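# Carry gold-capped glass tube between racks

## Task

Take the gold-capped tube out of the rack by the door and seat it fully in a free well of the rack by the window. Every other tube must also finish fully seated in a rack, though it may be shifted to another well of its own rack. Nothing newly dropped may be left on the floor, and no tube may ever contact the floor. The glass breaks on a hard knock or a drop of more than a few centimetres, roughly a well's depth. At the end the gripper must be open and away from the tubes, the robot must be upright and not tilted, and the result must hold without the robot supporting it.

## Robot and tools

Robot: a Hello Robot Stretch 4 with a single arm. It has an omni-wheel base, a lift that rides up and down a mast, an arm that telescopes forward, a wrist with yaw, pitch and roll joints, and a two-finger gripper. It stands about 1.6 m tall, and the base rim is no more than 0.23 m from the base origin. Occasionally something in the scene may nudge a loose object.

Frames: the base frame sits on the floor under the base centre, with x ahead, y to the left and z up. hand_pose is reported in this frame and marks a point between the open fingertips. The printed value can be off. The odometry frame is the base frame as it was when the scene began. base_odometry counts wheel turns only, so wheel slip shows up as travel. Heading runs from -3.142 to 3.142, with left positive.

execute_actions(actions, cameras): actions is a list holding one action or nothing. An empty list simply reports state and images. An action may contain "base", "joints", or both, plus optional "pace" and "contact_limits". Alternatively it may be {"end_of_arm": "enable_torque"} with nothing else, which re-energises any wrist or gripper motor that has shut off. Everything in one action starts together, but the parts can finish at different times.
- base: give exactly one key. Each is a relative move from where the base last reported itself, not a pose. translate_m drives straight, -2 to 2 m, forward positive. strafe_m slides sideways, -2 to 2 m, left positive. rotate_rad turns in place, -3.2 to 3.2 rad, counter-clockwise (left) positive.
- joints: absolute targets, each named separately. lift_m 0 to 1.2 m. arm_m 0 to 0.55 m of extension. wrist_yaw_rad -1.134 to 4.276: 0 points forward, positive turns left, 3.14 is folded back, and above 3.4 the arm may block it. wrist_pitch_rad -1.117 to 4.259: 0 is level, 1.57 points straight down. wrist_roll_rad -1.117 to 4.259: at 0 both fingers sit at the same height, and positive turns clockwise when viewed from behind the gripper. gripper_m -0.038 to 0.141 m is the fingertip gap; values under 0 press the tips against each other. A joint counts as done within ±0.004 m (lift, arm, gripper), ±0.02 rad (yaw, roll) or ±0.05 rad (pitch). An out-of-range joint target gets clipped and carried out, and the result says so. Any other bad value or unknown key gets the whole call refused, and nothing moves. One action runs for at most 15 s.
- pace: "slow", "default", "fast" or "max". Base speed is 0.1/0.3/0.4/0.6 m/s and turning is 1/2/3/4 rad/s. With the lift above 0.2 these are capped further, down to 0.3 m/s and 1 rad/s when lift_m is 1.2.
- contact_limits: only {"arm_m": v} is allowed, where v runs from 0 (gentlest) to 0.75 (firmest) and defaults to 0.5. It controls how hard the arm may push before it halts.
- cameras: pick from head_camera, head_left_camera, head_right_camera, wrist_camera, or "all". Omitting it or passing null means all cameras; [] means none.
Any base or joint you leave out of an action may still be driving toward its earlier target. Once a call reports a stop, any later execute_actions, wait or finished_scene calls in the same reply are skipped.

To unfold the wrist at the start, send lift_m 0.4 together with wrist_yaw_rad 0.

wait(seconds 0 to 10) issues no new command and returns the same report. zoom_image(camera, region [x0,y0,x1,y1] in pixels from the top-left, at most 504x504) enlarges part of the most recent full image. read_manual gives licence text only. finished_scene(scene 1 or 2) ends the scene for good and says whether the task succeeded.

Result lines: base_status and joint_status report how each motion ended. "done" means the target was reached; for the base it only means the wheels turned far enough. "off_target" means it stopped short and may still be pushing. "contact_stop_at_<key>" means it hit something; the joint then holds, but the lift, arm or wheels go slack, so a slack lift can sag under load and slack wheels can roll. "limit_stop_at_<name>" means a built-in limit stopped it. "limit_stop_at_tilt" means the lean exceeded 6 degrees and lift, arm and wheels ignore commands until it recovers. "limit_stop_at_own_body" is self-collision protection; it is likely when pitch is below -0.2 and roll is below -0.4 or above 4. "torque_fault" means a wrist or gripper motor went limp; send enable_torque. on_its_own lists what this call did not command, and "held at" there is a target, not the actual position. lidar_m gives 12 distances, each covering a 30-degree sector, starting straight ahead and going counter-clockwise (4th left, 7th behind, 10th right). "-" means nothing seen or closer than 0.25 m. It misses glass, thin legs and much of what lies behind. wrist_depth_mm is a 7x7 grid of depths from 100 to 2000 mm, row by row from the top left; clear objects such as glass are left out. turned_by_wheels vs turned_by_imu: if they differ by more than about 0.1 rad, there was a collision or slip, and the heading is off by roughly their difference. base_tilt is in degrees, forward and right positive, with about 1.5 degrees of fixed bias. motor_effort is a percentage with the peak in brackets. It is noisy and offset per motor. For wheel_0, wheel_1 and wheel_2, positive means turning right.

Gripping: command a gap smaller than the tube's width. Squeezing harder pulls the tube toward the wrist. You cannot tell from the gripper reading or "done" whether something is held; at targets of 0 or more, a firm grip shows up in gripper_m effort. Fingertips pressed onto a surface can jam, so raise the lift to free them.

Avoid: releasing or knocking tubes from more than a few cm up; letting anything reach the floor; pushing hard into racks (use a low arm contact limit); turning or driving with arm_m above 0.2 while carrying a load, especially at fast paces; strong steady pushes with a high gripper. Before finishing, set each tube fully down, open the gripper, and back away.

Each tool is called after ">>>" in YAML: its name, and indented under it one key for each argument.

## Session

>>> execute_actions:
  actions: []

Scene clock: 0.00 s.
base_odometry: x=+0.000 y=+0.000 heading=+0.000 (m, m, rad; odometry frame)
turned_by_wheels: +0.000 (rad since the last result)
turned_by_imu: +0.000 (rad since the last result)
base_tilt: forward=-0.6 right=+1.3 (deg)
lidar_m: 0.89 0.88 1.10 1.48 1.48 2.46 1.73 1.76 1.85 1.60 1.61 1.00
base_status: not commanded
joint_positions: lift_m=+0.231 arm_m=-0.003 wrist_yaw_rad=+3.081 wrist_pitch_rad=-0.012 wrist_roll_rad=-0.003 gripper_m=+0.057
joint_status: not commanded
motor_effort: lift_m=+19 arm_m=-1 wrist_yaw_rad=+0 wrist_pitch_rad=-7 wrist_roll_rad=+0 gripper_m=-3 wheel_0=+0 wheel_1=+1 wheel_2=+0 (%)
hand_pose: x=-0.1144 y=+0.1046 z=+0.4123 quat_wxyz=(+0.030, +0.006, -0.002, +1.000) (m; base frame)
wrist_depth_mm: 137 138 1808 - - - - / - 138 1808 - - - - / - 131 211 1921 - - - / 109 137 253 1863 - - - / 135 1708 1808 1921 - - - / 1708 1756 1499 1756 211 1661 1618 / 1229 1182 1025 1060 991 1025 1098
pictures: head_camera, head_left_camera, head_right_camera, wrist_camera
Images, in order (width x height): head_camera 420x560, head_left_camera 420x672, head_right_camera 420x672, wrist_camera 616x392.

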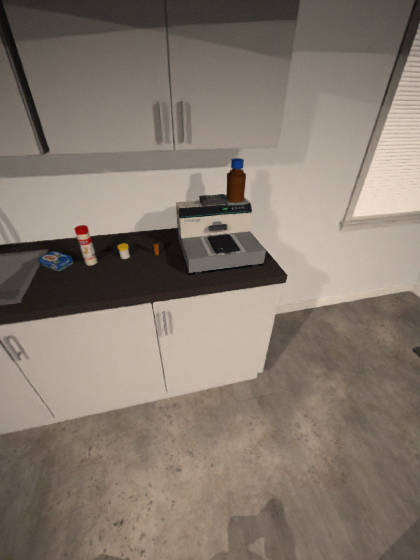

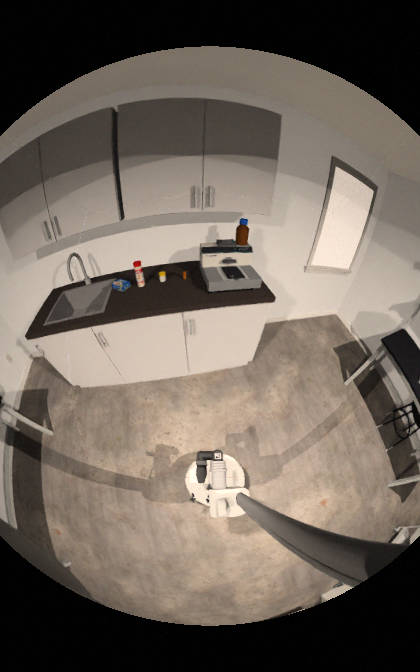

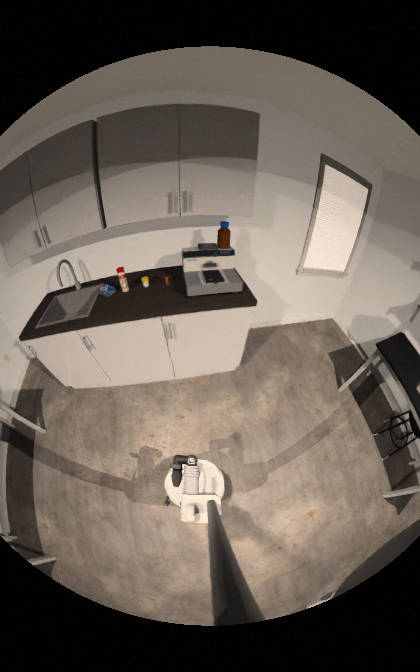

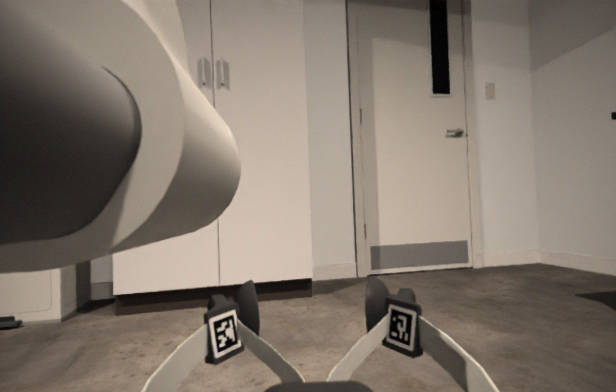

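>>> execute_actions:
  actions:
    - {"base":{"rotate_rad":1.8},"joints":{"lift_m":0.4,"wrist_yaw_rad":0},"pace":"fast"}

Scene clock: 11.97 s.
base_odometry: x=+0.000 y=+0.000 heading=+1.799 (m, m, rad; odometry frame)
turned_by_wheels: +1.799 (rad since the last result)
turned_by_imu: +1.791 (rad since the last result)
base_tilt: forward=-0.7 right=+1.2 (deg)
lidar_m: 1.47 1.58 1.80 1.70 1.87 1.70 1.63 2.02 0.92 0.88 0.93 1.33
base_status: done
joint_positions: lift_m=+0.400 arm_m=-0.003 wrist_yaw_rad=+0.000 wrist_pitch_rad=-0.012 wrist_roll_rad=-0.003 gripper_m=+0.057
joint_status: all done
motor_effort: lift_m=+22(24) arm_m=-1(1) wrist_yaw_rad=-2(7) wrist_pitch_rad=-7(6) wrist_roll_rad=+0(1) gripper_m=-4(2) wheel_0=-3(10) wheel_1=-3(11) wheel_2=+0(10) (%)
hand_pose: x=+0.4568 y=-0.0873 z=+0.5814 quat_wxyz=(+1.000, -0.002, -0.006, +0.000) (m; base frame)
wrist_depth_mm: - - - - - - - / - - - - - - 1983 / - - - - - - 1983 / - 1336 1921 - - - 1983 / - - - - - - 1983 / - - 1863 - 211 1983 1921 / 1537 1576 1366 1464 1336 1366 1499
pictures: head_camera, head_left_camera, head_right_camera, wrist_camera
Images, in order (width x height): head_camera 420x560, head_left_camera 420x672, head_right_camera 420x672, wrist_camera 616x392.

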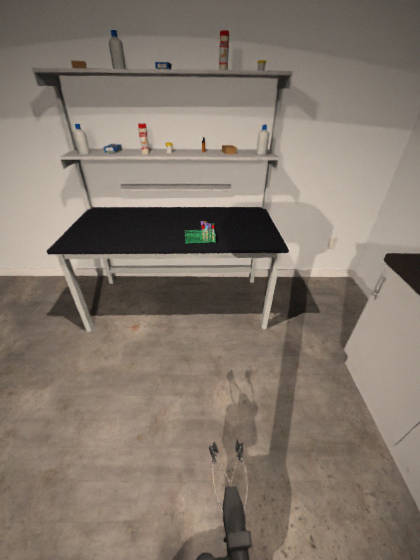

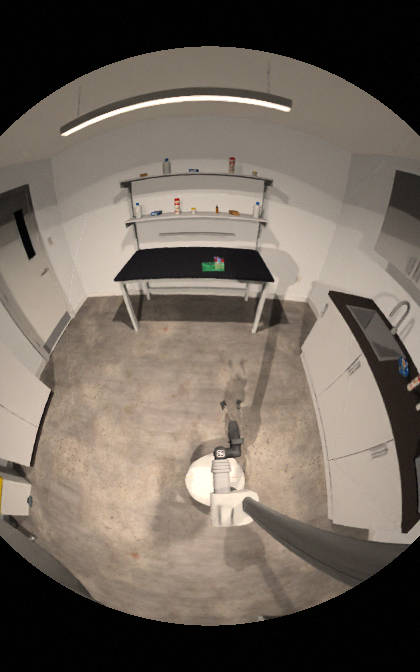

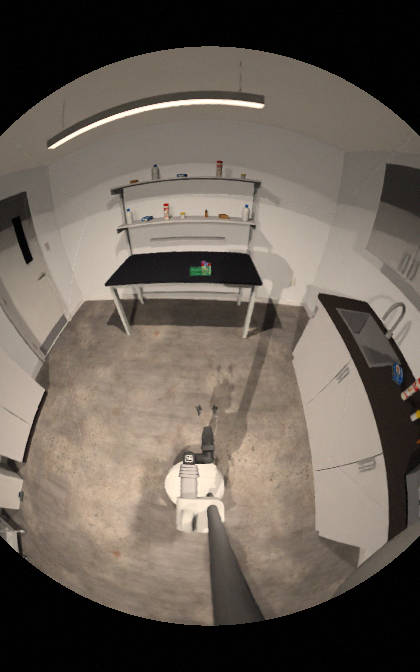

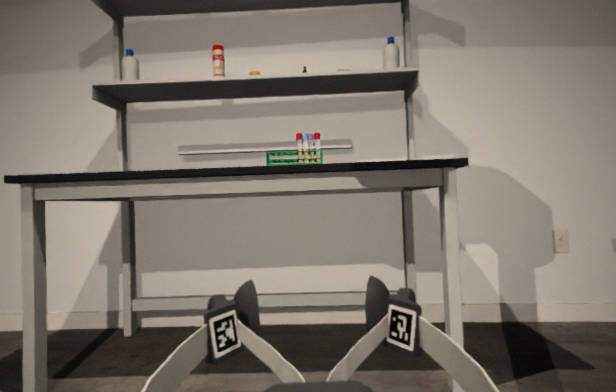

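>>> execute_actions:
  actions:
    - {"base":{"translate_m":0.8},"joints":{"lift_m":0.85,"wrist_pitch_rad":0.5},"pace":"fast"}
  cameras: ["head_camera","wrist_camera"]

Scene clock: 18.73 s.
base_odometry: x=-0.182 y=+0.779 heading=+1.800 (m, m, rad; odometry frame)
turned_by_wheels: +0.000 (rad since the last result)
turned_by_imu: +0.003 (rad since the last result)
base_tilt: forward=-0.8 right=+1.2 (deg)
lidar_m: 0.68 0.73 1.04 1.72 1.79 2.53 2.64 1.29 0.95 0.93 0.97 0.71
base_status: done
joint_positions: lift_m=+0.850 arm_m=-0.003 wrist_yaw_rad=+0.000 wrist_pitch_rad=+0.502 wrist_roll_rad=-0.003 gripper_m=+0.057
joint_status: all done
motor_effort: lift_m=+23(27) arm_m=-1(1) wrist_yaw_rad=-2(0) wrist_pitch_rad=-5(4) wrist_roll_rad=-2(3) gripper_m=-2(3) wheel_0=+1(9) wheel_1=+0(8) wheel_2=+1(12) (%)
hand_pose: x=+0.4212 y=-0.0874 z=+0.8891 quat_wxyz=(+0.969, -0.001, +0.248, +0.000) (m; base frame)
wrist_depth_mm: 1160 1118 1118 1118 1138 1098 1118 / 1229 1205 1205 1205 1182 1160 1160 / 842 842 820 654 798 778 820 / 615 609 603 591 580 580 569 / 609 609 603 597 591 591 585 / 1464 1430 1336 1430 211 1397 661 / 1229 1229 1160 1182 1160 1160 750
pictures: head_camera, wrist_camera
Images, in order (width x height): head_camera 420x560, wrist_camera 616x392.

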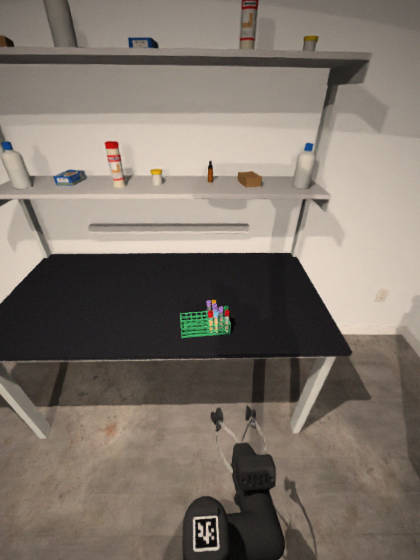

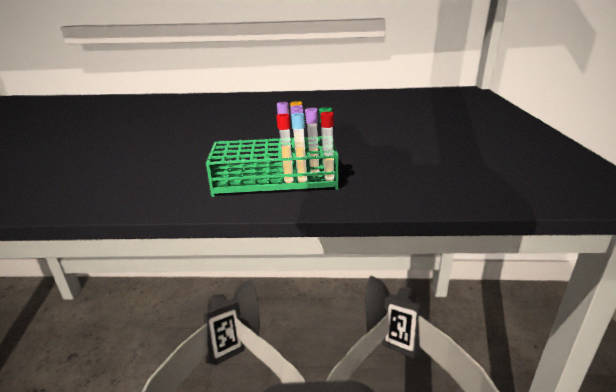

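>>> zoom_image:
  camera: "wrist_camera"
  region: [190, 80, 370, 210]

>>> zoom_image:
  camera: "head_camera"
  region: [160, 285, 250, 345]

Region (190, 80, 370, 210) of wrist_camera's 616x392 image, scaled by 2.800.

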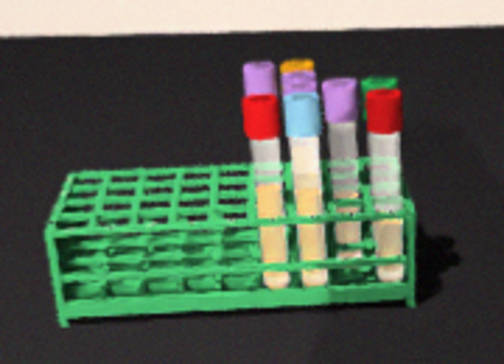

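Region (160, 285, 250, 345) of head_camera's 420x560 image, scaled by 5.600, with more detail than that image has.

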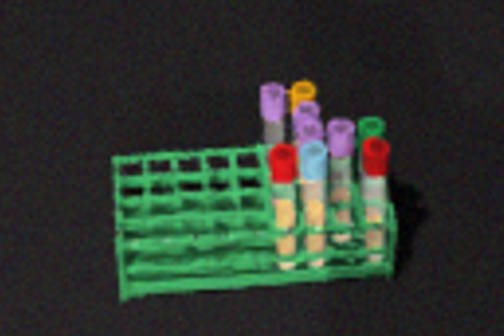

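>>> execute_actions:
  actions:
    - {"base":{"translate_m":0.3},"joints":{"lift_m":1.05,"wrist_pitch_rad":1.57,"arm_m":0.3},"pace":"default"}
  cameras: ["head_camera","wrist_camera"]

Scene clock: 33.63 s.
base_odometry: x=-0.250 y=+1.071 heading=+1.800 (m, m, rad; odometry frame)
turned_by_wheels: +0.001 (rad since the last result)
turned_by_imu: +0.002 (rad since the last result)
base_tilt: forward=-0.7 right=+1.2 (deg)
lidar_m: 0.39 0.40 0.59 1.82 1.77 2.62 3.46 1.30 0.98 0.94 0.57 0.41
base_status: done
joint_positions: lift_m=+1.050 arm_m=+0.299 wrist_yaw_rad=+0.000 wrist_pitch_rad=+1.570 wrist_roll_rad=-0.003 gripper_m=+0.057
joint_status: all done
motor_effort: lift_m=+23(26) arm_m=+6(7) wrist_yaw_rad=+0(2) wrist_pitch_rad=+1(3) wrist_roll_rad=+0(1) gripper_m=-3(3) wheel_0=+4(8) wheel_1=+3(3) wheel_2=+1(9) (%)
hand_pose: x=+0.4702 y=-0.0874 z=+0.9394 quat_wxyz=(+0.707, -0.001, +0.707, +0.001) (m; base frame)
wrist_depth_mm: 394 394 394 397 397 397 397 / 394 394 394 397 397 397 397 / 394 394 389 340 397 397 397 / 394 389 366 340 394 397 397 / 394 397 394 397 397 394 397 / 394 394 394 397 211 394 394 / 1138 1138 931 931 1138 1138 1138
pictures: head_camera, wrist_camera
Images, in order (width x height): head_camera 420x560, wrist_camera 616x392.

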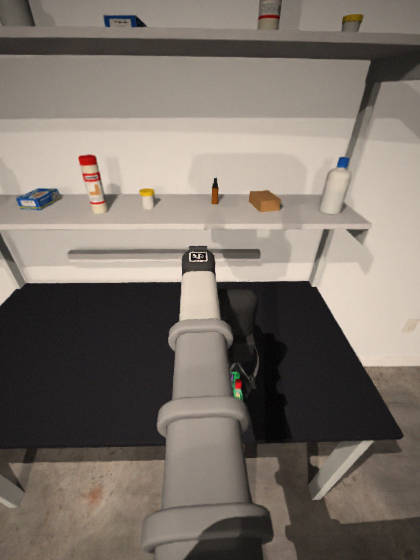

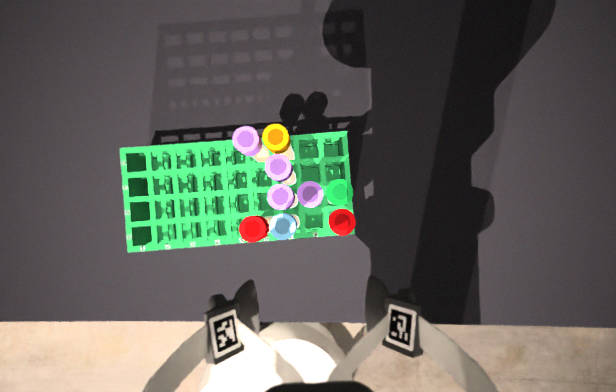

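>>> execute_actions:
  actions:
    - {"base":{"strafe_m":0.05},"joints":{"arm_m":0.4,"gripper_m":0.04},"pace":"default"}
  cameras: ["wrist_camera"]

Scene clock: 59.83 s.
base_odometry: x=-0.298 y=+1.060 heading=+1.800 (m, m, rad; odometry frame)
turned_by_wheels: +0.000 (rad since the last result)
turned_by_imu: +0.000 (rad since the last result)
base_tilt: forward=-0.5 right=+1.2 (deg)
lidar_m: 0.39 0.43 0.59 1.82 1.73 2.55 3.49 1.36 1.01 0.98 0.56 0.41
base_status: done
joint_positions: lift_m=+1.050 arm_m=+0.399 wrist_yaw_rad=+0.000 wrist_pitch_rad=+1.570 wrist_roll_rad=-0.003 gripper_m=+0.040
joint_status: all done
motor_effort: lift_m=+23(23) arm_m=+6(8) wrist_yaw_rad=+0(1) wrist_pitch_rad=+0(0) wrist_roll_rad=+1(1) gripper_m=-3(4) wheel_0=-3(8) wheel_1=+1(7) wheel_2=+0(0) (%)
hand_pose: x=+0.5701 y=-0.0874 z=+0.9394 quat_wxyz=(+0.707, -0.001, +0.707, +0.001) (m; base frame)
wrist_depth_mm: 397 397 397 397 397 397 397 / 397 394 397 397 394 397 399 / 394 394 394 397 397 397 397 / 397 397 394 397 397 397 397 / 394 394 389 366 394 397 394 / 394 394 338 338 210 394 394 / 394 394 188 276 276 394 394
pictures: wrist_camera
Images, in order (width x height): wrist_camera 616x392.

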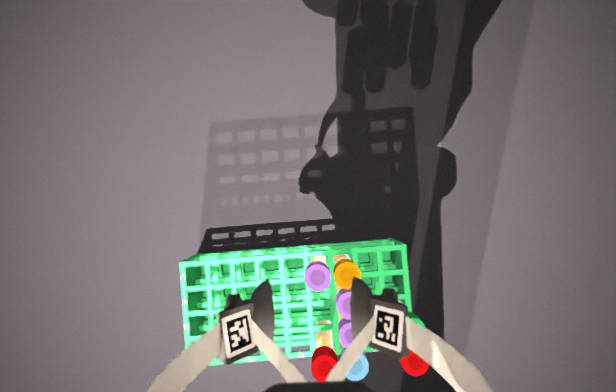

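>>> execute_actions:
  actions:
    - {"base":{"strafe_m":0.003},"joints":{"arm_m":0.413,"gripper_m":0.032,"wrist_roll_rad":1.5},"pace":"default"}
  cameras: ["wrist_camera"]

>>> execute_actions:
  actions:
    - {"joints":{"lift_m":1.02},"pace":"slow"}
  cameras: ["wrist_camera"]

Scene clock: 68.90 s.
base_odometry: x=-0.301 y=+1.059 heading=+1.800 (m, m, rad; odometry frame)
turned_by_wheels: +0.000 (rad since the last result)
turned_by_imu: +0.000 (rad since the last result)
base_tilt: forward=-0.7 right=+1.3 (deg)
lidar_m: 0.39 0.42 0.60 1.80 1.73 2.55 3.49 1.35 1.04 0.99 0.54 0.38
base_status: done
joint_positions: lift_m=+1.050 arm_m=+0.412 wrist_yaw_rad=+0.000 wrist_pitch_rad=+1.570 wrist_roll_rad=+1.500 gripper_m=+0.032
joint_status: all done
motor_effort: lift_m=+23(23) arm_m=+6(7) wrist_yaw_rad=-1(0) wrist_pitch_rad=+1(1) wrist_roll_rad=+1(6) gripper_m=-3(3) wheel_0=-2(8) wheel_1=-2(5) wheel_2=+0(1) (%)
hand_pose: x=+0.5831 y=-0.0874 z=+0.9394 quat_wxyz=(+0.518, +0.482, +0.517, -0.482) (m; base frame)
wrist_depth_mm: 394 394 399 402 402 404 1182 / 392 397 399 399 402 404 1160 / 394 394 394 397 402 402 1182 / 392 392 394 394 368 946 1182 / 389 392 394 389 340 931 946 / 389 389 392 338 220 946 946 / 387 389 191 336 338 931 1138
pictures: wrist_camera
Images, in order (width x height): wrist_camera 616x392.

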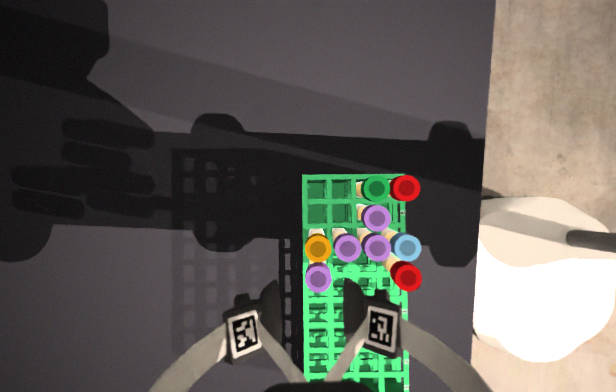

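Scene clock: 69.97 s.
base_odometry: x=-0.301 y=+1.059 heading=+1.800 (m, m, rad; odometry frame)
turned_by_wheels: +0.000 (rad since the last result)
turned_by_imu: +0.000 (rad since the last result)
base_tilt: forward=-0.7 right=+1.2 (deg)
lidar_m: 0.39 0.42 0.60 1.83 1.73 2.53 3.49 1.34 1.05 0.99 0.55 0.41
base_status: not commanded
joint_positions: lift_m=+1.020 arm_m=+0.412 wrist_yaw_rad=+0.000 wrist_pitch_rad=+1.570 wrist_roll_rad=+1.500 gripper_m=+0.032
joint_status: all done
motor_effort: lift_m=+14(24) arm_m=+6(6) wrist_yaw_rad=-1(0) wrist_pitch_rad=+0(0) wrist_roll_rad=+3(1) gripper_m=-3(5) wheel_0=-2(2) wheel_1=-2(2) wheel_2=+0(0) (%)
hand_pose: x=+0.5831 y=-0.0874 z=+0.9101 quat_wxyz=(+0.518, +0.482, +0.517, -0.482) (m; base frame)
wrist_depth_mm: 366 368 368 368 373 375 1138 / 366 366 366 370 373 373 1138 / 366 366 366 368 370 373 1138 / 364 366 366 359 267 370 1138 / 362 362 366 310 255 370 917 / 359 362 362 307 220 368 917 / 359 359 191 309 309 366 1098
pictures: wrist_camera
Images, in order (width x height): wrist_camera 616x392.

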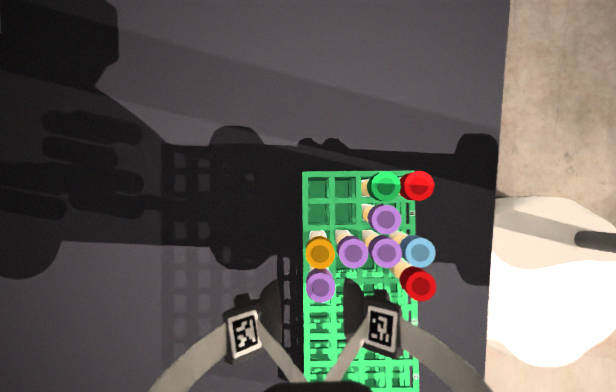

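>>> execute_actions:
  actions:
    - {"joints":{"arm_m":0.407},"pace":"slow"}
  cameras: []

>>> execute_actions:
  actions:
    - {"joints":{"lift_m":0.985},"pace":"slow"}
  cameras: ["wrist_camera"]

Scene clock: 77.50 s.
base_odometry: x=-0.301 y=+1.059 heading=+1.800 (m, m, rad; odometry frame)
turned_by_wheels: +0.000 (rad since the last result)
turned_by_imu: +0.000 (rad since the last result)
base_tilt: forward=-0.7 right=+1.2 (deg)
lidar_m: 0.38 0.42 0.58 1.82 1.74 2.53 3.48 1.38 1.04 0.98 0.55 0.41
base_status: not commanded
joint_positions: lift_m=+1.020 arm_m=+0.408 wrist_yaw_rad=+0.000 wrist_pitch_rad=+1.570 wrist_roll_rad=+1.500 gripper_m=+0.032
joint_status: all done
motor_effort: lift_m=+14(14) arm_m=-6(6) wrist_yaw_rad=+1(0) wrist_pitch_rad=+1(0) wrist_roll_rad=+1(2) gripper_m=-3(4) wheel_0=-2(2) wheel_1=-2(2) wheel_2=+0(0) (%)
hand_pose: x=+0.5792 y=-0.0874 z=+0.9101 quat_wxyz=(+0.518, +0.482, +0.517, -0.482) (m; base frame)
wrist_depth_mm: 366 368 368 370 373 375 1138 / 366 366 368 370 370 373 1118 / 364 364 368 368 370 370 1138 / 362 364 366 359 312 370 1138 / 362 362 364 336 252 370 904 / 359 362 362 338 220 368 917 / 357 362 190 307 309 904 1098
pictures: none
No camera images: the call's "cameras" was empty. Leave "cameras" out to get every camera's image.

Scene clock: 78.63 s.
base_odometry: x=-0.301 y=+1.059 heading=+1.800 (m, m, rad; odometry frame)
turned_by_wheels: +0.000 (rad since the last result)
turned_by_imu: +0.000 (rad since the last result)
base_tilt: forward=-0.7 right=+1.3 (deg)
lidar_m: 0.39 0.43 0.58 1.82 1.73 2.55 3.48 1.36 1.04 1.00 0.56 0.39
base_status: not commanded
joint_positions: lift_m=+0.985 arm_m=+0.408 wrist_yaw_rad=+0.000 wrist_pitch_rad=+1.570 wrist_roll_rad=+1.500 gripper_m=+0.032
joint_status: all done
motor_effort: lift_m=+14(14) arm_m=-6(6) wrist_yaw_rad=-1(0) wrist_pitch_rad=+0(1) wrist_roll_rad=+1(0) gripper_m=-4(3) wheel_0=-2(2) wheel_1=-2(2) wheel_2=+0(0) (%)
hand_pose: x=+0.5792 y=-0.0874 z=+0.8751 quat_wxyz=(+0.518, +0.482, +0.517, -0.482) (m; base frame)
wrist_depth_mm: 332 332 334 336 338 338 1118 / 330 329 334 334 336 338 1098 / 329 330 332 334 336 336 1098 / 327 329 330 325 217 336 1098 / 327 329 330 276 215 336 878 / 325 327 327 273 213 334 878 / 324 327 190 273 274 332 891
pictures: wrist_camera
Images, in order (width x height): wrist_camera 616x392.

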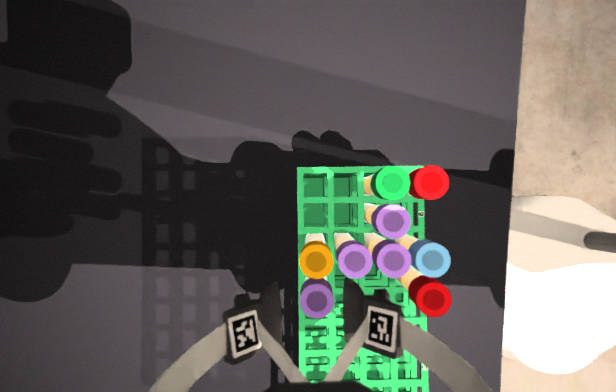

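>>> execute_actions:
  actions:
    - {"joints":{"gripper_m":0.0}}
  cameras: []

>>> execute_actions:
  actions:
    - {"joints":{"lift_m":1.06},"pace":"slow"}
  cameras: ["wrist_camera"]

>>> execute_actions:
  actions:
    - {"base":{"strafe_m":0.066},"joints":{"arm_m":0.403},"pace":"slow"}
  cameras: ["wrist_camera"]

Scene clock: 86.70 s.
base_odometry: x=-0.301 y=+1.059 heading=+1.800 (m, m, rad; odometry frame)
turned_by_wheels: +0.000 (rad since the last result)
turned_by_imu: +0.000 (rad since the last result)
base_tilt: forward=-0.7 right=+1.2 (deg)
lidar_m: 0.37 0.39 0.60 1.81 1.73 2.55 3.49 1.38 1.03 0.99 0.53 0.40
base_status: not commanded
joint_positions: lift_m=+0.985 arm_m=+0.408 wrist_yaw_rad=+0.000 wrist_pitch_rad=+1.570 wrist_roll_rad=+1.500 gripper_m=+0.000
joint_status: all done
motor_effort: lift_m=+15(14) arm_m=-6(6) wrist_yaw_rad=+1(1) wrist_pitch_rad=-2(1) wrist_roll_rad=+2(2) gripper_m=-12(11) wheel_0=-2(2) wheel_1=-2(2) wheel_2=+0(0) (%)
hand_pose: x=+0.5790 y=-0.0874 z=+0.8751 quat_wxyz=(+0.518, +0.482, +0.517, -0.482) (m; base frame)
wrist_depth_mm: 330 332 334 336 338 340 1098 / 330 332 334 336 336 338 1098 / 329 330 332 334 336 336 1118 / 329 329 330 325 220 336 1098 / 327 327 330 274 224 334 891 / 324 327 327 208 213 332 891 / 324 325 179 273 274 332 891
pictures: none
No camera images: the call's "cameras" was empty. Leave "cameras" out to get every camera's image.

Scene clock: 88.20 s.
base_odometry: x=-0.301 y=+1.059 heading=+1.800 (m, m, rad; odometry frame)
turned_by_wheels: +0.000 (rad since the last result)
turned_by_imu: +0.000 (rad since the last result)
base_tilt: forward=-0.7 right=+1.2 (deg)
lidar_m: 0.38 0.40 0.59 1.81 1.73 2.52 3.51 1.38 1.04 0.99 0.54 0.40
base_status: not commanded
joint_positions: lift_m=+1.060 arm_m=+0.408 wrist_yaw_rad=+0.000 wrist_pitch_rad=+1.570 wrist_roll_rad=+1.500 gripper_m=+0.000
joint_status: all done
motor_effort: lift_m=+23(24) arm_m=-6(6) wrist_yaw_rad=+1(0) wrist_pitch_rad=-1(1) wrist_roll_rad=+1(2) gripper_m=-11(12) wheel_0=-2(2) wheel_1=-2(2) wheel_2=+0(0) (%)
hand_pose: x=+0.5790 y=-0.0874 z=+0.9494 quat_wxyz=(+0.518, +0.482, +0.517, -0.482) (m; base frame)
wrist_depth_mm: 404 407 407 410 413 413 1182 / 404 407 407 410 410 1160 1182 / 402 402 407 407 407 1160 1182 / 399 402 402 404 404 960 1160 / 402 402 404 357 351 946 946 / 397 402 402 208 349 960 946 / 397 397 179 373 347 946 1160
pictures: wrist_camera
Images, in order (width x height): wrist_camera 616x392.

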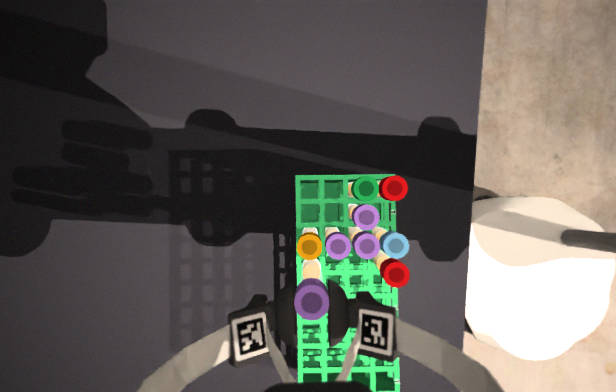

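Scene clock: 90.00 s.
base_odometry: x=-0.365 y=+1.044 heading=+1.800 (m, m, rad; odometry frame)
turned_by_wheels: +0.000 (rad since the last result)
turned_by_imu: +0.000 (rad since the last result)
base_tilt: forward=-0.7 right=+1.3 (deg)
lidar_m: 0.40 0.42 0.60 1.78 1.67 2.44 2.93 1.48 1.09 1.06 0.56 0.42
base_status: done
joint_positions: lift_m=+1.060 arm_m=+0.404 wrist_yaw_rad=+0.000 wrist_pitch_rad=+1.570 wrist_roll_rad=+1.500 gripper_m=+0.000
joint_status: all done
motor_effort: lift_m=+23(23) arm_m=-6(6) wrist_yaw_rad=-1(0) wrist_pitch_rad=+0(0) wrist_roll_rad=+2(1) gripper_m=-13(11) wheel_0=-3(10) wheel_1=+3(6) wheel_2=+0(0) (%)
hand_pose: x=+0.5751 y=-0.0874 z=+0.9494 quat_wxyz=(+0.518, +0.482, +0.517, -0.482) (m; base frame)
wrist_depth_mm: 404 407 410 410 413 1182 1182 / 402 404 407 407 413 1182 1160 / 402 404 404 351 410 1160 1182 / 404 402 402 399 399 960 1160 / 399 399 404 397 399 960 946 / 399 402 402 208 349 946 960 / 399 399 179 402 402 946 1160
pictures: wrist_camera
Images, in order (width x height): wrist_camera 616x392.

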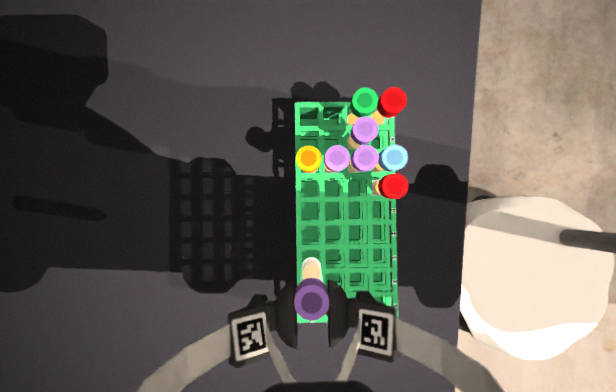

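>>> zoom_image:
  camera: "wrist_camera"
  region: [240, 90, 440, 330]

Region (240, 90, 440, 330) of wrist_camera's 616x392 image, scaled by 2.100.

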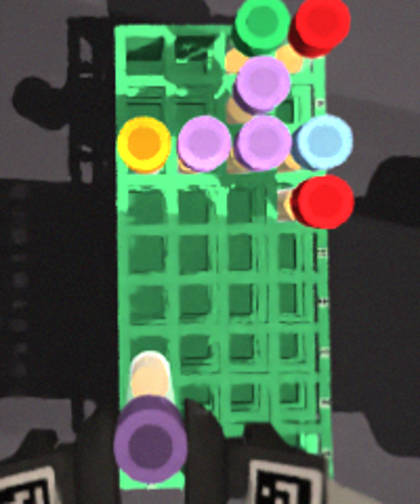

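>>> execute_actions:
  actions:
    - {"base":{"strafe_m":-0.003},"pace":"slow"}
  cameras: []

>>> execute_actions:
  actions:
    - {"joints":{"lift_m":1.03},"pace":"slow"}
  cameras: ["wrist_camera"]

Scene clock: 100.00 s.
base_odometry: x=-0.363 y=+1.045 heading=+1.800 (m, m, rad; odometry frame)
turned_by_wheels: +0.000 (rad since the last result)
turned_by_imu: +0.000 (rad since the last result)
base_tilt: forward=-0.7 right=+1.1 (deg)
lidar_m: 0.39 0.43 0.59 1.80 1.68 2.43 2.96 1.46 1.08 1.07 0.55 0.42
base_status: done
joint_positions: lift_m=+1.060 arm_m=+0.404 wrist_yaw_rad=+0.000 wrist_pitch_rad=+1.570 wrist_roll_rad=+1.500 gripper_m=+0.000
joint_status: not commanded
motor_effort: lift_m=+23(23) arm_m=-6(6) wrist_yaw_rad=+2(1) wrist_pitch_rad=-1(0) wrist_roll_rad=+2(2) gripper_m=-11(13) wheel_0=+2(5) wheel_1=-3(0) wheel_2=+0(0) (%)
hand_pose: x=+0.5751 y=-0.0874 z=+0.9494 quat_wxyz=(+0.518, +0.482, +0.517, -0.482) (m; base frame)
wrist_depth_mm: 404 407 407 410 413 1182 1182 / 402 404 407 410 410 1182 1182 / 402 404 404 353 382 1182 1182 / 399 402 404 397 399 976 1160 / 399 402 402 397 397 960 960 / 399 399 402 208 349 946 960 / 397 399 179 402 402 946 1160
pictures: none
No camera images: the call's "cameras" was empty. Leave "cameras" out to get every camera's image.

Scene clock: 101.07 s.
base_odometry: x=-0.363 y=+1.045 heading=+1.800 (m, m, rad; odometry frame)
turned_by_wheels: +0.000 (rad since the last result)
turned_by_imu: +0.000 (rad since the last result)
base_tilt: forward=-0.6 right=+1.2 (deg)
lidar_m: 0.39 0.41 0.59 1.81 1.68 2.45 2.93 1.45 1.09 1.07 0.56 0.41
base_status: not commanded
joint_positions: lift_m=+1.030 arm_m=+0.404 wrist_yaw_rad=+0.000 wrist_pitch_rad=+1.570 wrist_roll_rad=+1.500 gripper_m=+0.000
joint_status: all done
motor_effort: lift_m=+14(22) arm_m=-6(6) wrist_yaw_rad=+0(0) wrist_pitch_rad=-1(1) wrist_roll_rad=+2(1) gripper_m=-11(12) wheel_0=+2(2) wheel_1=-3(3) wheel_2=+0(0) (%)
hand_pose: x=+0.5751 y=-0.0874 z=+0.9201 quat_wxyz=(+0.518, +0.482, +0.517, -0.482) (m; base frame)
wrist_depth_mm: 375 377 377 382 384 384 1138 / 375 375 379 379 382 384 1160 / 375 377 377 325 336 382 1138 / 373 375 375 370 370 917 1138 / 370 373 373 368 368 917 931 / 370 373 373 208 345 917 931 / 370 368 179 373 375 917 1138
pictures: wrist_camera
Images, in order (width x height): wrist_camera 616x392.

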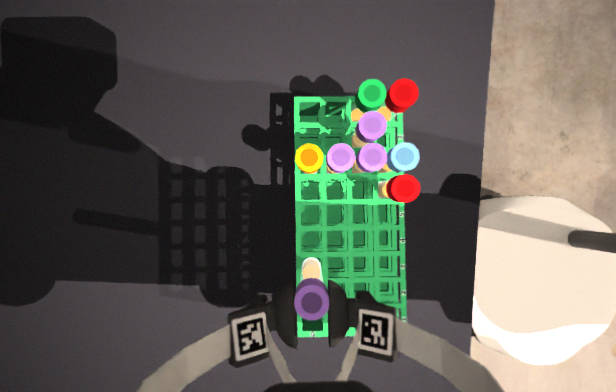

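Depth of cap unchanged, so it's entering. Continue.

>>> execute_actions:
  actions:
    - {"joints":{"lift_m":0.99},"pace":"slow"}
  cameras: ["wrist_camera"]

>>> execute_actions:
  actions:
    - {"joints":{"gripper_m":0.032}}
  cameras: []

>>> execute_actions:
  actions:
    - {"joints":{"lift_m":1.03}}
  cameras: []

>>> execute_actions:
  actions:
    - {"base":{"strafe_m":-0.092},"joints":{"arm_m":0.418,"wrist_roll_rad":-0.07},"pace":"slow"}
  cameras: ["wrist_camera"]

Scene clock: 110.50 s.
base_odometry: x=-0.363 y=+1.045 heading=+1.800 (m, m, rad; odometry frame)
turned_by_wheels: +0.000 (rad since the last result)
turned_by_imu: +0.000 (rad since the last result)
base_tilt: forward=-0.7 right=+1.2 (deg)
lidar_m: 0.39 0.42 0.59 1.80 1.67 2.44 2.96 1.48 1.08 1.06 0.56 0.41
base_status: not commanded
joint_positions: lift_m=+0.990 arm_m=+0.404 wrist_yaw_rad=+0.000 wrist_pitch_rad=+1.570 wrist_roll_rad=+1.500 gripper_m=+0.000
joint_status: all done
motor_effort: lift_m=+14(16) arm_m=-6(6) wrist_yaw_rad=+0(1) wrist_pitch_rad=-1(1) wrist_roll_rad=+1(0) gripper_m=-11(12) wheel_0=+2(2) wheel_1=-3(3) wheel_2=+0(0) (%)
hand_pose: x=+0.5751 y=-0.0874 z=+0.8801 quat_wxyz=(+0.518, +0.482, +0.517, -0.482) (m; base frame)
wrist_depth_mm: 336 338 340 340 343 343 1118 / 336 338 338 340 222 343 1118 / 334 334 338 289 224 342 1098 / 332 334 336 329 282 340 1098 / 332 332 334 322 309 340 878 / 330 332 334 208 279 340 878 / 330 330 179 278 334 336 1098
pictures: wrist_camera
Images, in order (width x height): wrist_camera 616x392.

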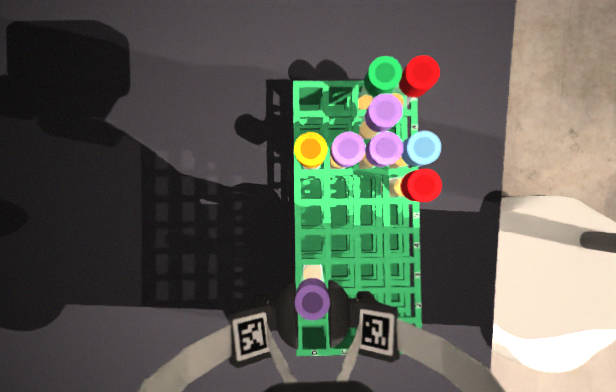

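Scene clock: 111.60 s.
base_odometry: x=-0.363 y=+1.045 heading=+1.800 (m, m, rad; odometry frame)
turned_by_wheels: +0.000 (rad since the last result)
turned_by_imu: +0.000 (rad since the last result)
base_tilt: forward=-0.7 right=+1.3 (deg)
lidar_m: 0.39 0.42 0.58 1.80 1.68 2.42 2.96 1.47 1.10 1.05 0.56 0.41
base_status: not commanded
joint_positions: lift_m=+0.990 arm_m=+0.404 wrist_yaw_rad=+0.000 wrist_pitch_rad=+1.570 wrist_roll_rad=+1.500 gripper_m=+0.032
joint_status: all done
motor_effort: lift_m=+14(14) arm_m=-6(6) wrist_yaw_rad=+0(1) wrist_pitch_rad=-1(0) wrist_roll_rad=+1(0) gripper_m=-6(11) wheel_0=+2(2) wheel_1=-3(3) wheel_2=+0(0) (%)
hand_pose: x=+0.5751 y=-0.0874 z=+0.8801 quat_wxyz=(+0.518, +0.482, +0.517, -0.482) (m; base frame)
wrist_depth_mm: 336 338 340 342 343 343 1118 / 336 336 338 338 223 343 1098 / 334 336 338 285 221 342 1098 / 334 334 336 329 282 340 1098 / 332 334 336 324 324 340 891 / 330 332 334 279 220 340 878 / 330 330 190 278 336 338 1098
pictures: none
No camera images: the call's "cameras" was empty. Leave "cameras" out to get every camera's image.

Scene clock: 112.60 s.
base_odometry: x=-0.363 y=+1.045 heading=+1.800 (m, m, rad; odometry frame)
turned_by_wheels: +0.000 (rad since the last result)
turned_by_imu: +0.000 (rad since the last result)
base_tilt: forward=-0.6 right=+1.2 (deg)
lidar_m: 0.39 0.42 0.61 1.81 1.69 2.42 2.95 1.49 1.08 1.06 0.56 0.42
base_status: not commanded
joint_positions: lift_m=+1.030 arm_m=+0.404 wrist_yaw_rad=+0.000 wrist_pitch_rad=+1.570 wrist_roll_rad=+1.500 gripper_m=+0.032
joint_status: all done
motor_effort: lift_m=+23(22) arm_m=-6(6) wrist_yaw_rad=+0(0) wrist_pitch_rad=+0(0) wrist_roll_rad=+1(4) gripper_m=-3(4) wheel_0=+2(2) wheel_1=-3(3) wheel_2=+0(0) (%)
hand_pose: x=+0.5751 y=-0.0874 z=+0.9194 quat_wxyz=(+0.518, +0.482, +0.517, -0.482) (m; base frame)
wrist_depth_mm: 375 375 377 379 382 382 1160 / 373 375 379 379 379 382 1138 / 373 375 375 324 338 382 1160 / 370 373 375 368 370 917 1138 / 370 373 373 366 368 931 931 / 370 370 370 320 220 931 931 / 368 370 190 373 373 917 1118
pictures: none
No camera images: the call's "cameras" was empty. Leave "cameras" out to get every camera's image.

Scene clock: 114.67 s.
base_odometry: x=-0.273 y=+1.066 heading=+1.800 (m, m, rad; odometry frame)
turned_by_wheels: +0.000 (rad since the last result)
turned_by_imu: +0.000 (rad since the last result)
base_tilt: forward=-0.6 right=+1.2 (deg)
lidar_m: 0.39 0.43 0.58 1.85 1.76 2.58 3.49 1.31 1.00 0.97 0.55 0.39
base_status: done
joint_positions: lift_m=+1.030 arm_m=+0.417 wrist_yaw_rad=+0.000 wrist_pitch_rad=+1.570 wrist_roll_rad=-0.070 gripper_m=+0.032
joint_status: all done
motor_effort: lift_m=+23(23) arm_m=+6(5) wrist_yaw_rad=+0(0) wrist_pitch_rad=-1(1) wrist_roll_rad=-1(3) gripper_m=-5(3) wheel_0=+3(8) wheel_1=-4(6) wheel_2=-1(2) (%)
hand_pose: x=+0.5880 y=-0.0874 z=+0.9194 quat_wxyz=(+0.707, -0.025, +0.706, +0.025) (m; base frame)
wrist_depth_mm: 377 375 377 377 377 377 377 / 375 375 377 377 375 375 377 / 375 375 375 375 377 377 377 / 375 375 375 377 375 375 377 / 375 375 375 375 377 375 375 / 375 373 317 307 220 377 375 / 373 375 190 256 257 375 377
pictures: wrist_camera
Images, in order (width x height): wrist_camera 616x392.

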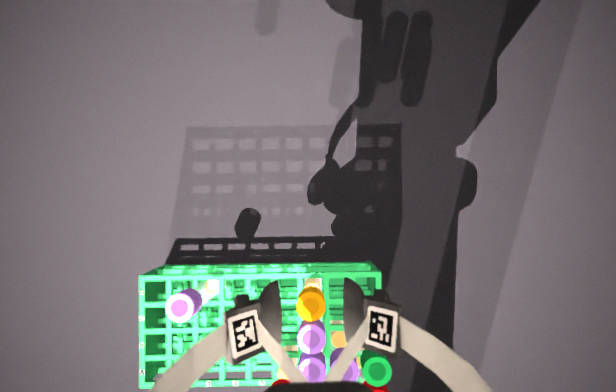

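>>> execute_actions:
  actions:
    - {"joints":{"arm_m":0.428},"pace":"slow"}
  cameras: []

>>> execute_actions:
  actions:
    - {"joints":{"lift_m":0.985},"pace":"slow"}
  cameras: ["wrist_camera"]

Scene clock: 119.40 s.
base_odometry: x=-0.273 y=+1.066 heading=+1.800 (m, m, rad; odometry frame)
turned_by_wheels: +0.000 (rad since the last result)
turned_by_imu: +0.000 (rad since the last result)
base_tilt: forward=-0.7 right=+1.2 (deg)
lidar_m: 0.39 0.40 0.59 1.83 1.76 2.59 3.50 1.32 1.00 0.97 0.55 0.41
base_status: not commanded
joint_positions: lift_m=+1.030 arm_m=+0.427 wrist_yaw_rad=+0.000 wrist_pitch_rad=+1.570 wrist_roll_rad=-0.070 gripper_m=+0.032
joint_status: all done
motor_effort: lift_m=+23(23) arm_m=+6(7) wrist_yaw_rad=+0(1) wrist_pitch_rad=-1(0) wrist_roll_rad=+1(2) gripper_m=-4(3) wheel_0=+3(3) wheel_1=-4(4) wheel_2=-1(1) (%)
hand_pose: x=+0.5980 y=-0.0874 z=+0.9194 quat_wxyz=(+0.707, -0.025, +0.706, +0.025) (m; base frame)
wrist_depth_mm: 375 377 377 377 377 377 377 / 375 377 377 377 379 375 377 / 377 375 375 377 375 375 375 / 375 375 375 375 375 375 375 / 375 375 375 375 377 375 375 / 375 375 319 319 220 375 375 / 375 373 190 256 257 375 375
pictures: none
No camera images: the call's "cameras" was empty. Leave "cameras" out to get every camera's image.

Scene clock: 120.63 s.
base_odometry: x=-0.273 y=+1.066 heading=+1.800 (m, m, rad; odometry frame)
turned_by_wheels: +0.000 (rad since the last result)
turned_by_imu: +0.000 (rad since the last result)
base_tilt: forward=-0.6 right=+1.2 (deg)
lidar_m: 0.38 0.41 0.59 1.82 1.75 2.58 3.48 1.32 1.00 0.96 0.56 0.42
base_status: not commanded
joint_positions: lift_m=+0.985 arm_m=+0.427 wrist_yaw_rad=+0.000 wrist_pitch_rad=+1.570 wrist_roll_rad=-0.070 gripper_m=+0.032
joint_status: all done
motor_effort: lift_m=+14(23) arm_m=+6(6) wrist_yaw_rad=+0(0) wrist_pitch_rad=+0(1) wrist_roll_rad=-4(1) gripper_m=-3(3) wheel_0=+3(3) wheel_1=-4(4) wheel_2=-1(1) (%)
hand_pose: x=+0.5980 y=-0.0874 z=+0.8751 quat_wxyz=(+0.707, -0.025, +0.706, +0.025) (m; base frame)
wrist_depth_mm: 330 332 332 332 332 332 334 / 330 330 332 332 332 332 332 / 332 330 330 332 330 332 332 / 332 332 332 332 332 330 330 / 330 332 330 330 330 332 332 / 329 300 301 274 220 332 330 / 330 277 191 212 274 330 330
pictures: wrist_camera
Images, in order (width x height): wrist_camera 616x392.

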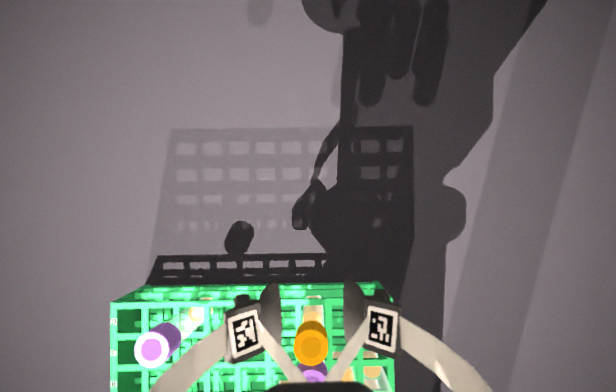

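>>> execute_actions:
  actions:
    - {"joints":{"arm_m":0.405},"pace":"slow","contact_limits":{"arm_m":0.1}}
  cameras: ["wrist_camera"]

Scene clock: 127.60 s.
base_odometry: x=-0.273 y=+1.066 heading=+1.800 (m, m, rad; odometry frame)
turned_by_wheels: +0.000 (rad since the last result)
turned_by_imu: +0.000 (rad since the last result)
base_tilt: forward=-0.7 right=+1.2 (deg)
lidar_m: 0.40 0.43 0.57 1.82 1.77 2.58 3.49 1.34 1.00 0.96 0.56 0.41
base_status: not commanded
joint_positions: lift_m=+0.985 arm_m=+0.406 wrist_yaw_rad=+0.000 wrist_pitch_rad=+1.570 wrist_roll_rad=-0.070 gripper_m=+0.032
joint_status: all done
motor_effort: lift_m=+14(14) arm_m=-6(6) wrist_yaw_rad=+0(0) wrist_pitch_rad=+0(1) wrist_roll_rad=+0(1) gripper_m=-5(4) wheel_0=+3(3) wheel_1=-4(4) wheel_2=-1(0) (%)
contact_limits: arm_m 0.1
hand_pose: x=+0.5771 y=-0.0874 z=+0.8751 quat_wxyz=(+0.707, -0.025, +0.706, +0.025) (m; base frame)
wrist_depth_mm: 332 332 332 332 332 332 332 / 332 332 332 332 332 332 332 / 330 332 330 330 332 332 332 / 330 330 330 332 332 332 332 / 330 330 332 332 332 332 332 / 329 294 274 217 220 330 332 / 330 293 190 212 213 330 330
pictures: wrist_camera
Images, in order (width x height): wrist_camera 616x392.

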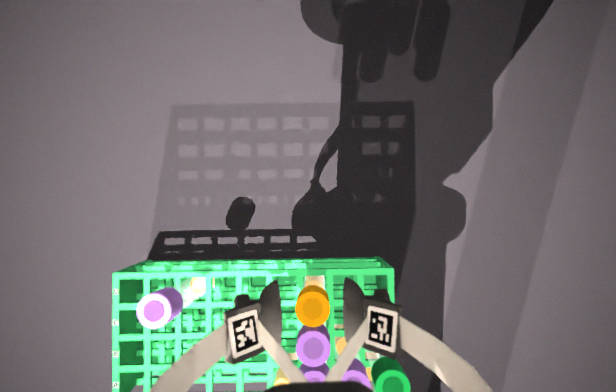

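>>> execute_actions:
  actions:
    - {"joints":{"gripper_m":-0.003}}
  cameras: []

>>> execute_actions:
  actions:
    - {"joints":{"lift_m":1.12},"pace":"slow"}
  cameras: ["wrist_camera"]

>>> execute_actions:
  actions:
    - {"base":{"translate_m":-0.4},"joints":{"arm_m":0.1}}
  cameras: []

>>> execute_actions:
  actions:
    - {"base":{"rotate_rad":-3.14}}

Scene clock: 134.17 s.
base_odometry: x=-0.273 y=+1.066 heading=+1.800 (m, m, rad; odometry frame)
turned_by_wheels: +0.000 (rad since the last result)
turned_by_imu: +0.000 (rad since the last result)
base_tilt: forward=-0.6 right=+1.2 (deg)
lidar_m: 0.39 0.43 0.58 1.81 1.76 2.57 3.51 1.35 1.01 0.96 0.54 0.40
base_status: not commanded
joint_positions: lift_m=+0.985 arm_m=+0.406 wrist_yaw_rad=+0.000 wrist_pitch_rad=+1.570 wrist_roll_rad=-0.070 gripper_m=-0.003
joint_status: all done
motor_effort: lift_m=+14(14) arm_m=-6(6) wrist_yaw_rad=+0(0) wrist_pitch_rad=+1(2) wrist_roll_rad=-2(1) gripper_m=-14(14) wheel_0=+3(4) wheel_1=-4(4) wheel_2=-1(1) (%)
hand_pose: x=+0.5771 y=-0.0874 z=+0.8751 quat_wxyz=(+0.707, -0.025, +0.706, +0.025) (m; base frame)
wrist_depth_mm: 330 332 332 332 332 332 332 / 330 330 330 330 332 332 332 / 330 332 330 330 330 332 334 / 330 332 330 330 332 330 332 / 330 330 330 330 332 332 332 / 330 293 290 208 289 330 330 / 330 294 179 208 212 332 330
pictures: none
No camera images: the call's "cameras" was empty. Leave "cameras" out to get every camera's image.

Scene clock: 136.10 s.
base_odometry: x=-0.273 y=+1.066 heading=+1.800 (m, m, rad; odometry frame)
turned_by_wheels: +0.000 (rad since the last result)
turned_by_imu: +0.000 (rad since the last result)
base_tilt: forward=-0.7 right=+1.2 (deg)
lidar_m: 0.38 0.40 0.58 1.83 1.77 2.58 3.48 1.34 1.01 0.96 0.55 0.41
base_status: not commanded
joint_positions: lift_m=+1.120 arm_m=+0.406 wrist_yaw_rad=+0.000 wrist_pitch_rad=+1.570 wrist_roll_rad=-0.070 gripper_m=-0.003
joint_status: all done
motor_effort: lift_m=+23(26) arm_m=-6(6) wrist_yaw_rad=-1(0) wrist_pitch_rad=-1(0) wrist_roll_rad=-2(1) gripper_m=-13(14) wheel_0=+4(3) wheel_1=-4(4) wheel_2=-1(1) (%)
hand_pose: x=+0.5771 y=-0.0874 z=+1.0093 quat_wxyz=(+0.707, -0.025, +0.706, +0.025) (m; base frame)
wrist_depth_mm: 466 466 462 469 466 466 469 / 466 466 462 466 466 466 466 / 466 462 462 466 466 466 466 / 466 466 466 466 462 466 462 / 462 462 455 455 462 462 462 / 462 466 407 208 462 462 466 / 466 466 178 208 466 462 462
pictures: wrist_camera
Images, in order (width x height): wrist_camera 616x392.

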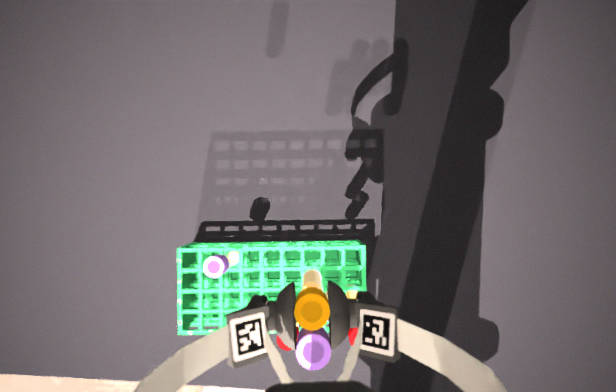

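Scene clock: 138.93 s.
base_odometry: x=-0.183 y=+0.676 heading=+1.799 (m, m, rad; odometry frame)
turned_by_wheels: +0.000 (rad since the last result)
turned_by_imu: -0.001 (rad since the last result)
base_tilt: forward=-0.5 right=+1.2 (deg)
lidar_m: 0.80 0.83 1.20 1.69 1.75 2.43 2.59 1.31 0.96 0.95 1.02 0.25
base_status: done
joint_positions: lift_m=+1.120 arm_m=+0.101 wrist_yaw_rad=+0.000 wrist_pitch_rad=+1.570 wrist_roll_rad=-0.070 gripper_m=-0.003
joint_status: all done
motor_effort: lift_m=+23(23) arm_m=-6(8) wrist_yaw_rad=-1(1) wrist_pitch_rad=+0(0) wrist_roll_rad=-1(0) gripper_m=-12(13) wheel_0=-2(8) wheel_1=-2(8) wheel_2=+0(10) (%)
hand_pose: x=+0.2721 y=-0.0874 z=+1.0094 quat_wxyz=(+0.707, -0.025, +0.706, +0.025) (m; base frame)
wrist_depth_mm: 1229 1205 1229 1205 1229 1229 1229 / 1205 1205 1205 1229 1229 1229 1229 / 1229 1229 1205 1229 1205 1205 1205 / 1205 1229 1229 1229 1205 1229 1205 / 1229 1205 1229 1205 1229 1205 1205 / 1205 1205 1008 207 1229 1205 1229 / 1229 1205 178 208 1229 1205 1205
pictures: none
No camera images: the call's "cameras" was empty. Leave "cameras" out to get every camera's image.

Scene clock: 142.73 s.
base_odometry: x=-0.183 y=+0.676 heading=-1.340 (m, m, rad; odometry frame)
turned_by_wheels: -3.139 (rad since the last result)
turned_by_imu: -3.123 (rad since the last result)
base_tilt: forward=-0.7 right=+1.2 (deg)
lidar_m: 2.31 1.31 0.98 0.96 1.01 0.84 0.79 0.84 1.16 1.70 1.77 0.25
base_status: done
joint_positions: lift_m=+1.120 arm_m=+0.101 wrist_yaw_rad=+0.000 wrist_pitch_rad=+1.570 wrist_roll_rad=-0.070 gripper_m=-0.003
joint_status: not commanded
motor_effort: lift_m=+23(23) arm_m=-6(6) wrist_yaw_rad=-1(0) wrist_pitch_rad=-2(1) wrist_roll_rad=+1(0) gripper_m=-14(14) wheel_0=+4(6) wheel_1=+5(7) wheel_2=+2(8) (%)
hand_pose: x=+0.2721 y=-0.0874 z=+1.0094 quat_wxyz=(+0.707, -0.025, +0.706, +0.025) (m; base frame)
wrist_depth_mm: 1205 1255 1205 1205 1229 1255 1205 / 1205 1205 1229 1205 1229 1205 1205 / 1205 1229 1229 1229 1205 1229 1229 / 1205 1205 1205 1205 1229 1229 1205 / 1205 1205 1205 1229 1229 1229 1229 / 1205 1205 1008 207 1205 1229 1205 / 1205 1205 178 208 1205 1205 1205
pictures: head_camera, head_left_camera, head_right_camera, wrist_camera
Images, in order (width x height): head_camera 420x560, head_left_camera 420x672, head_right_camera 420x672, wrist_camera 616x392.

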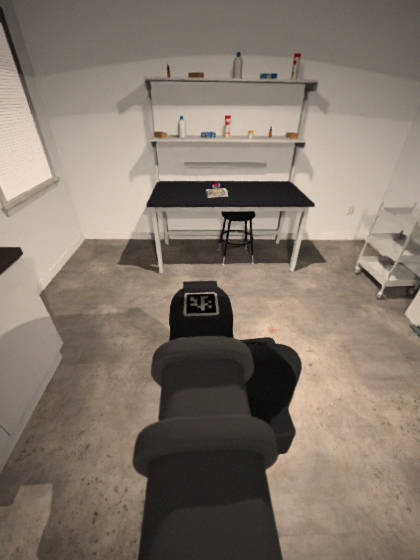

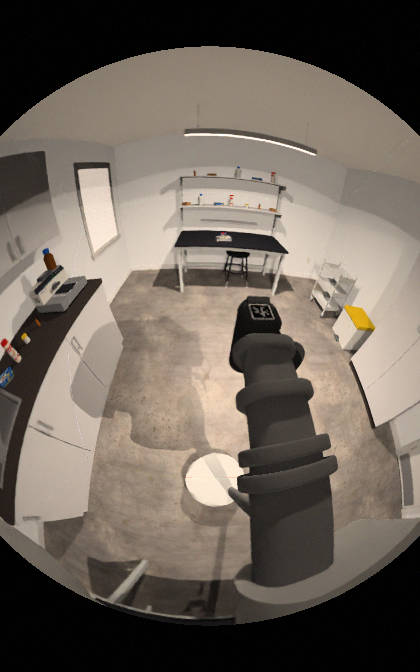

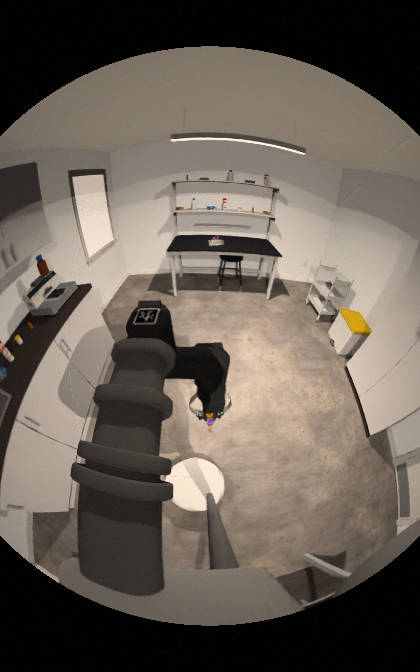

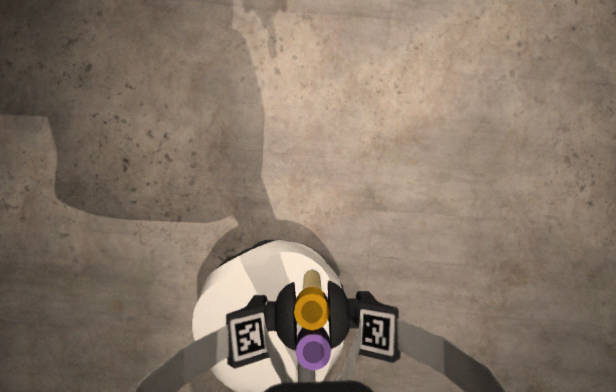

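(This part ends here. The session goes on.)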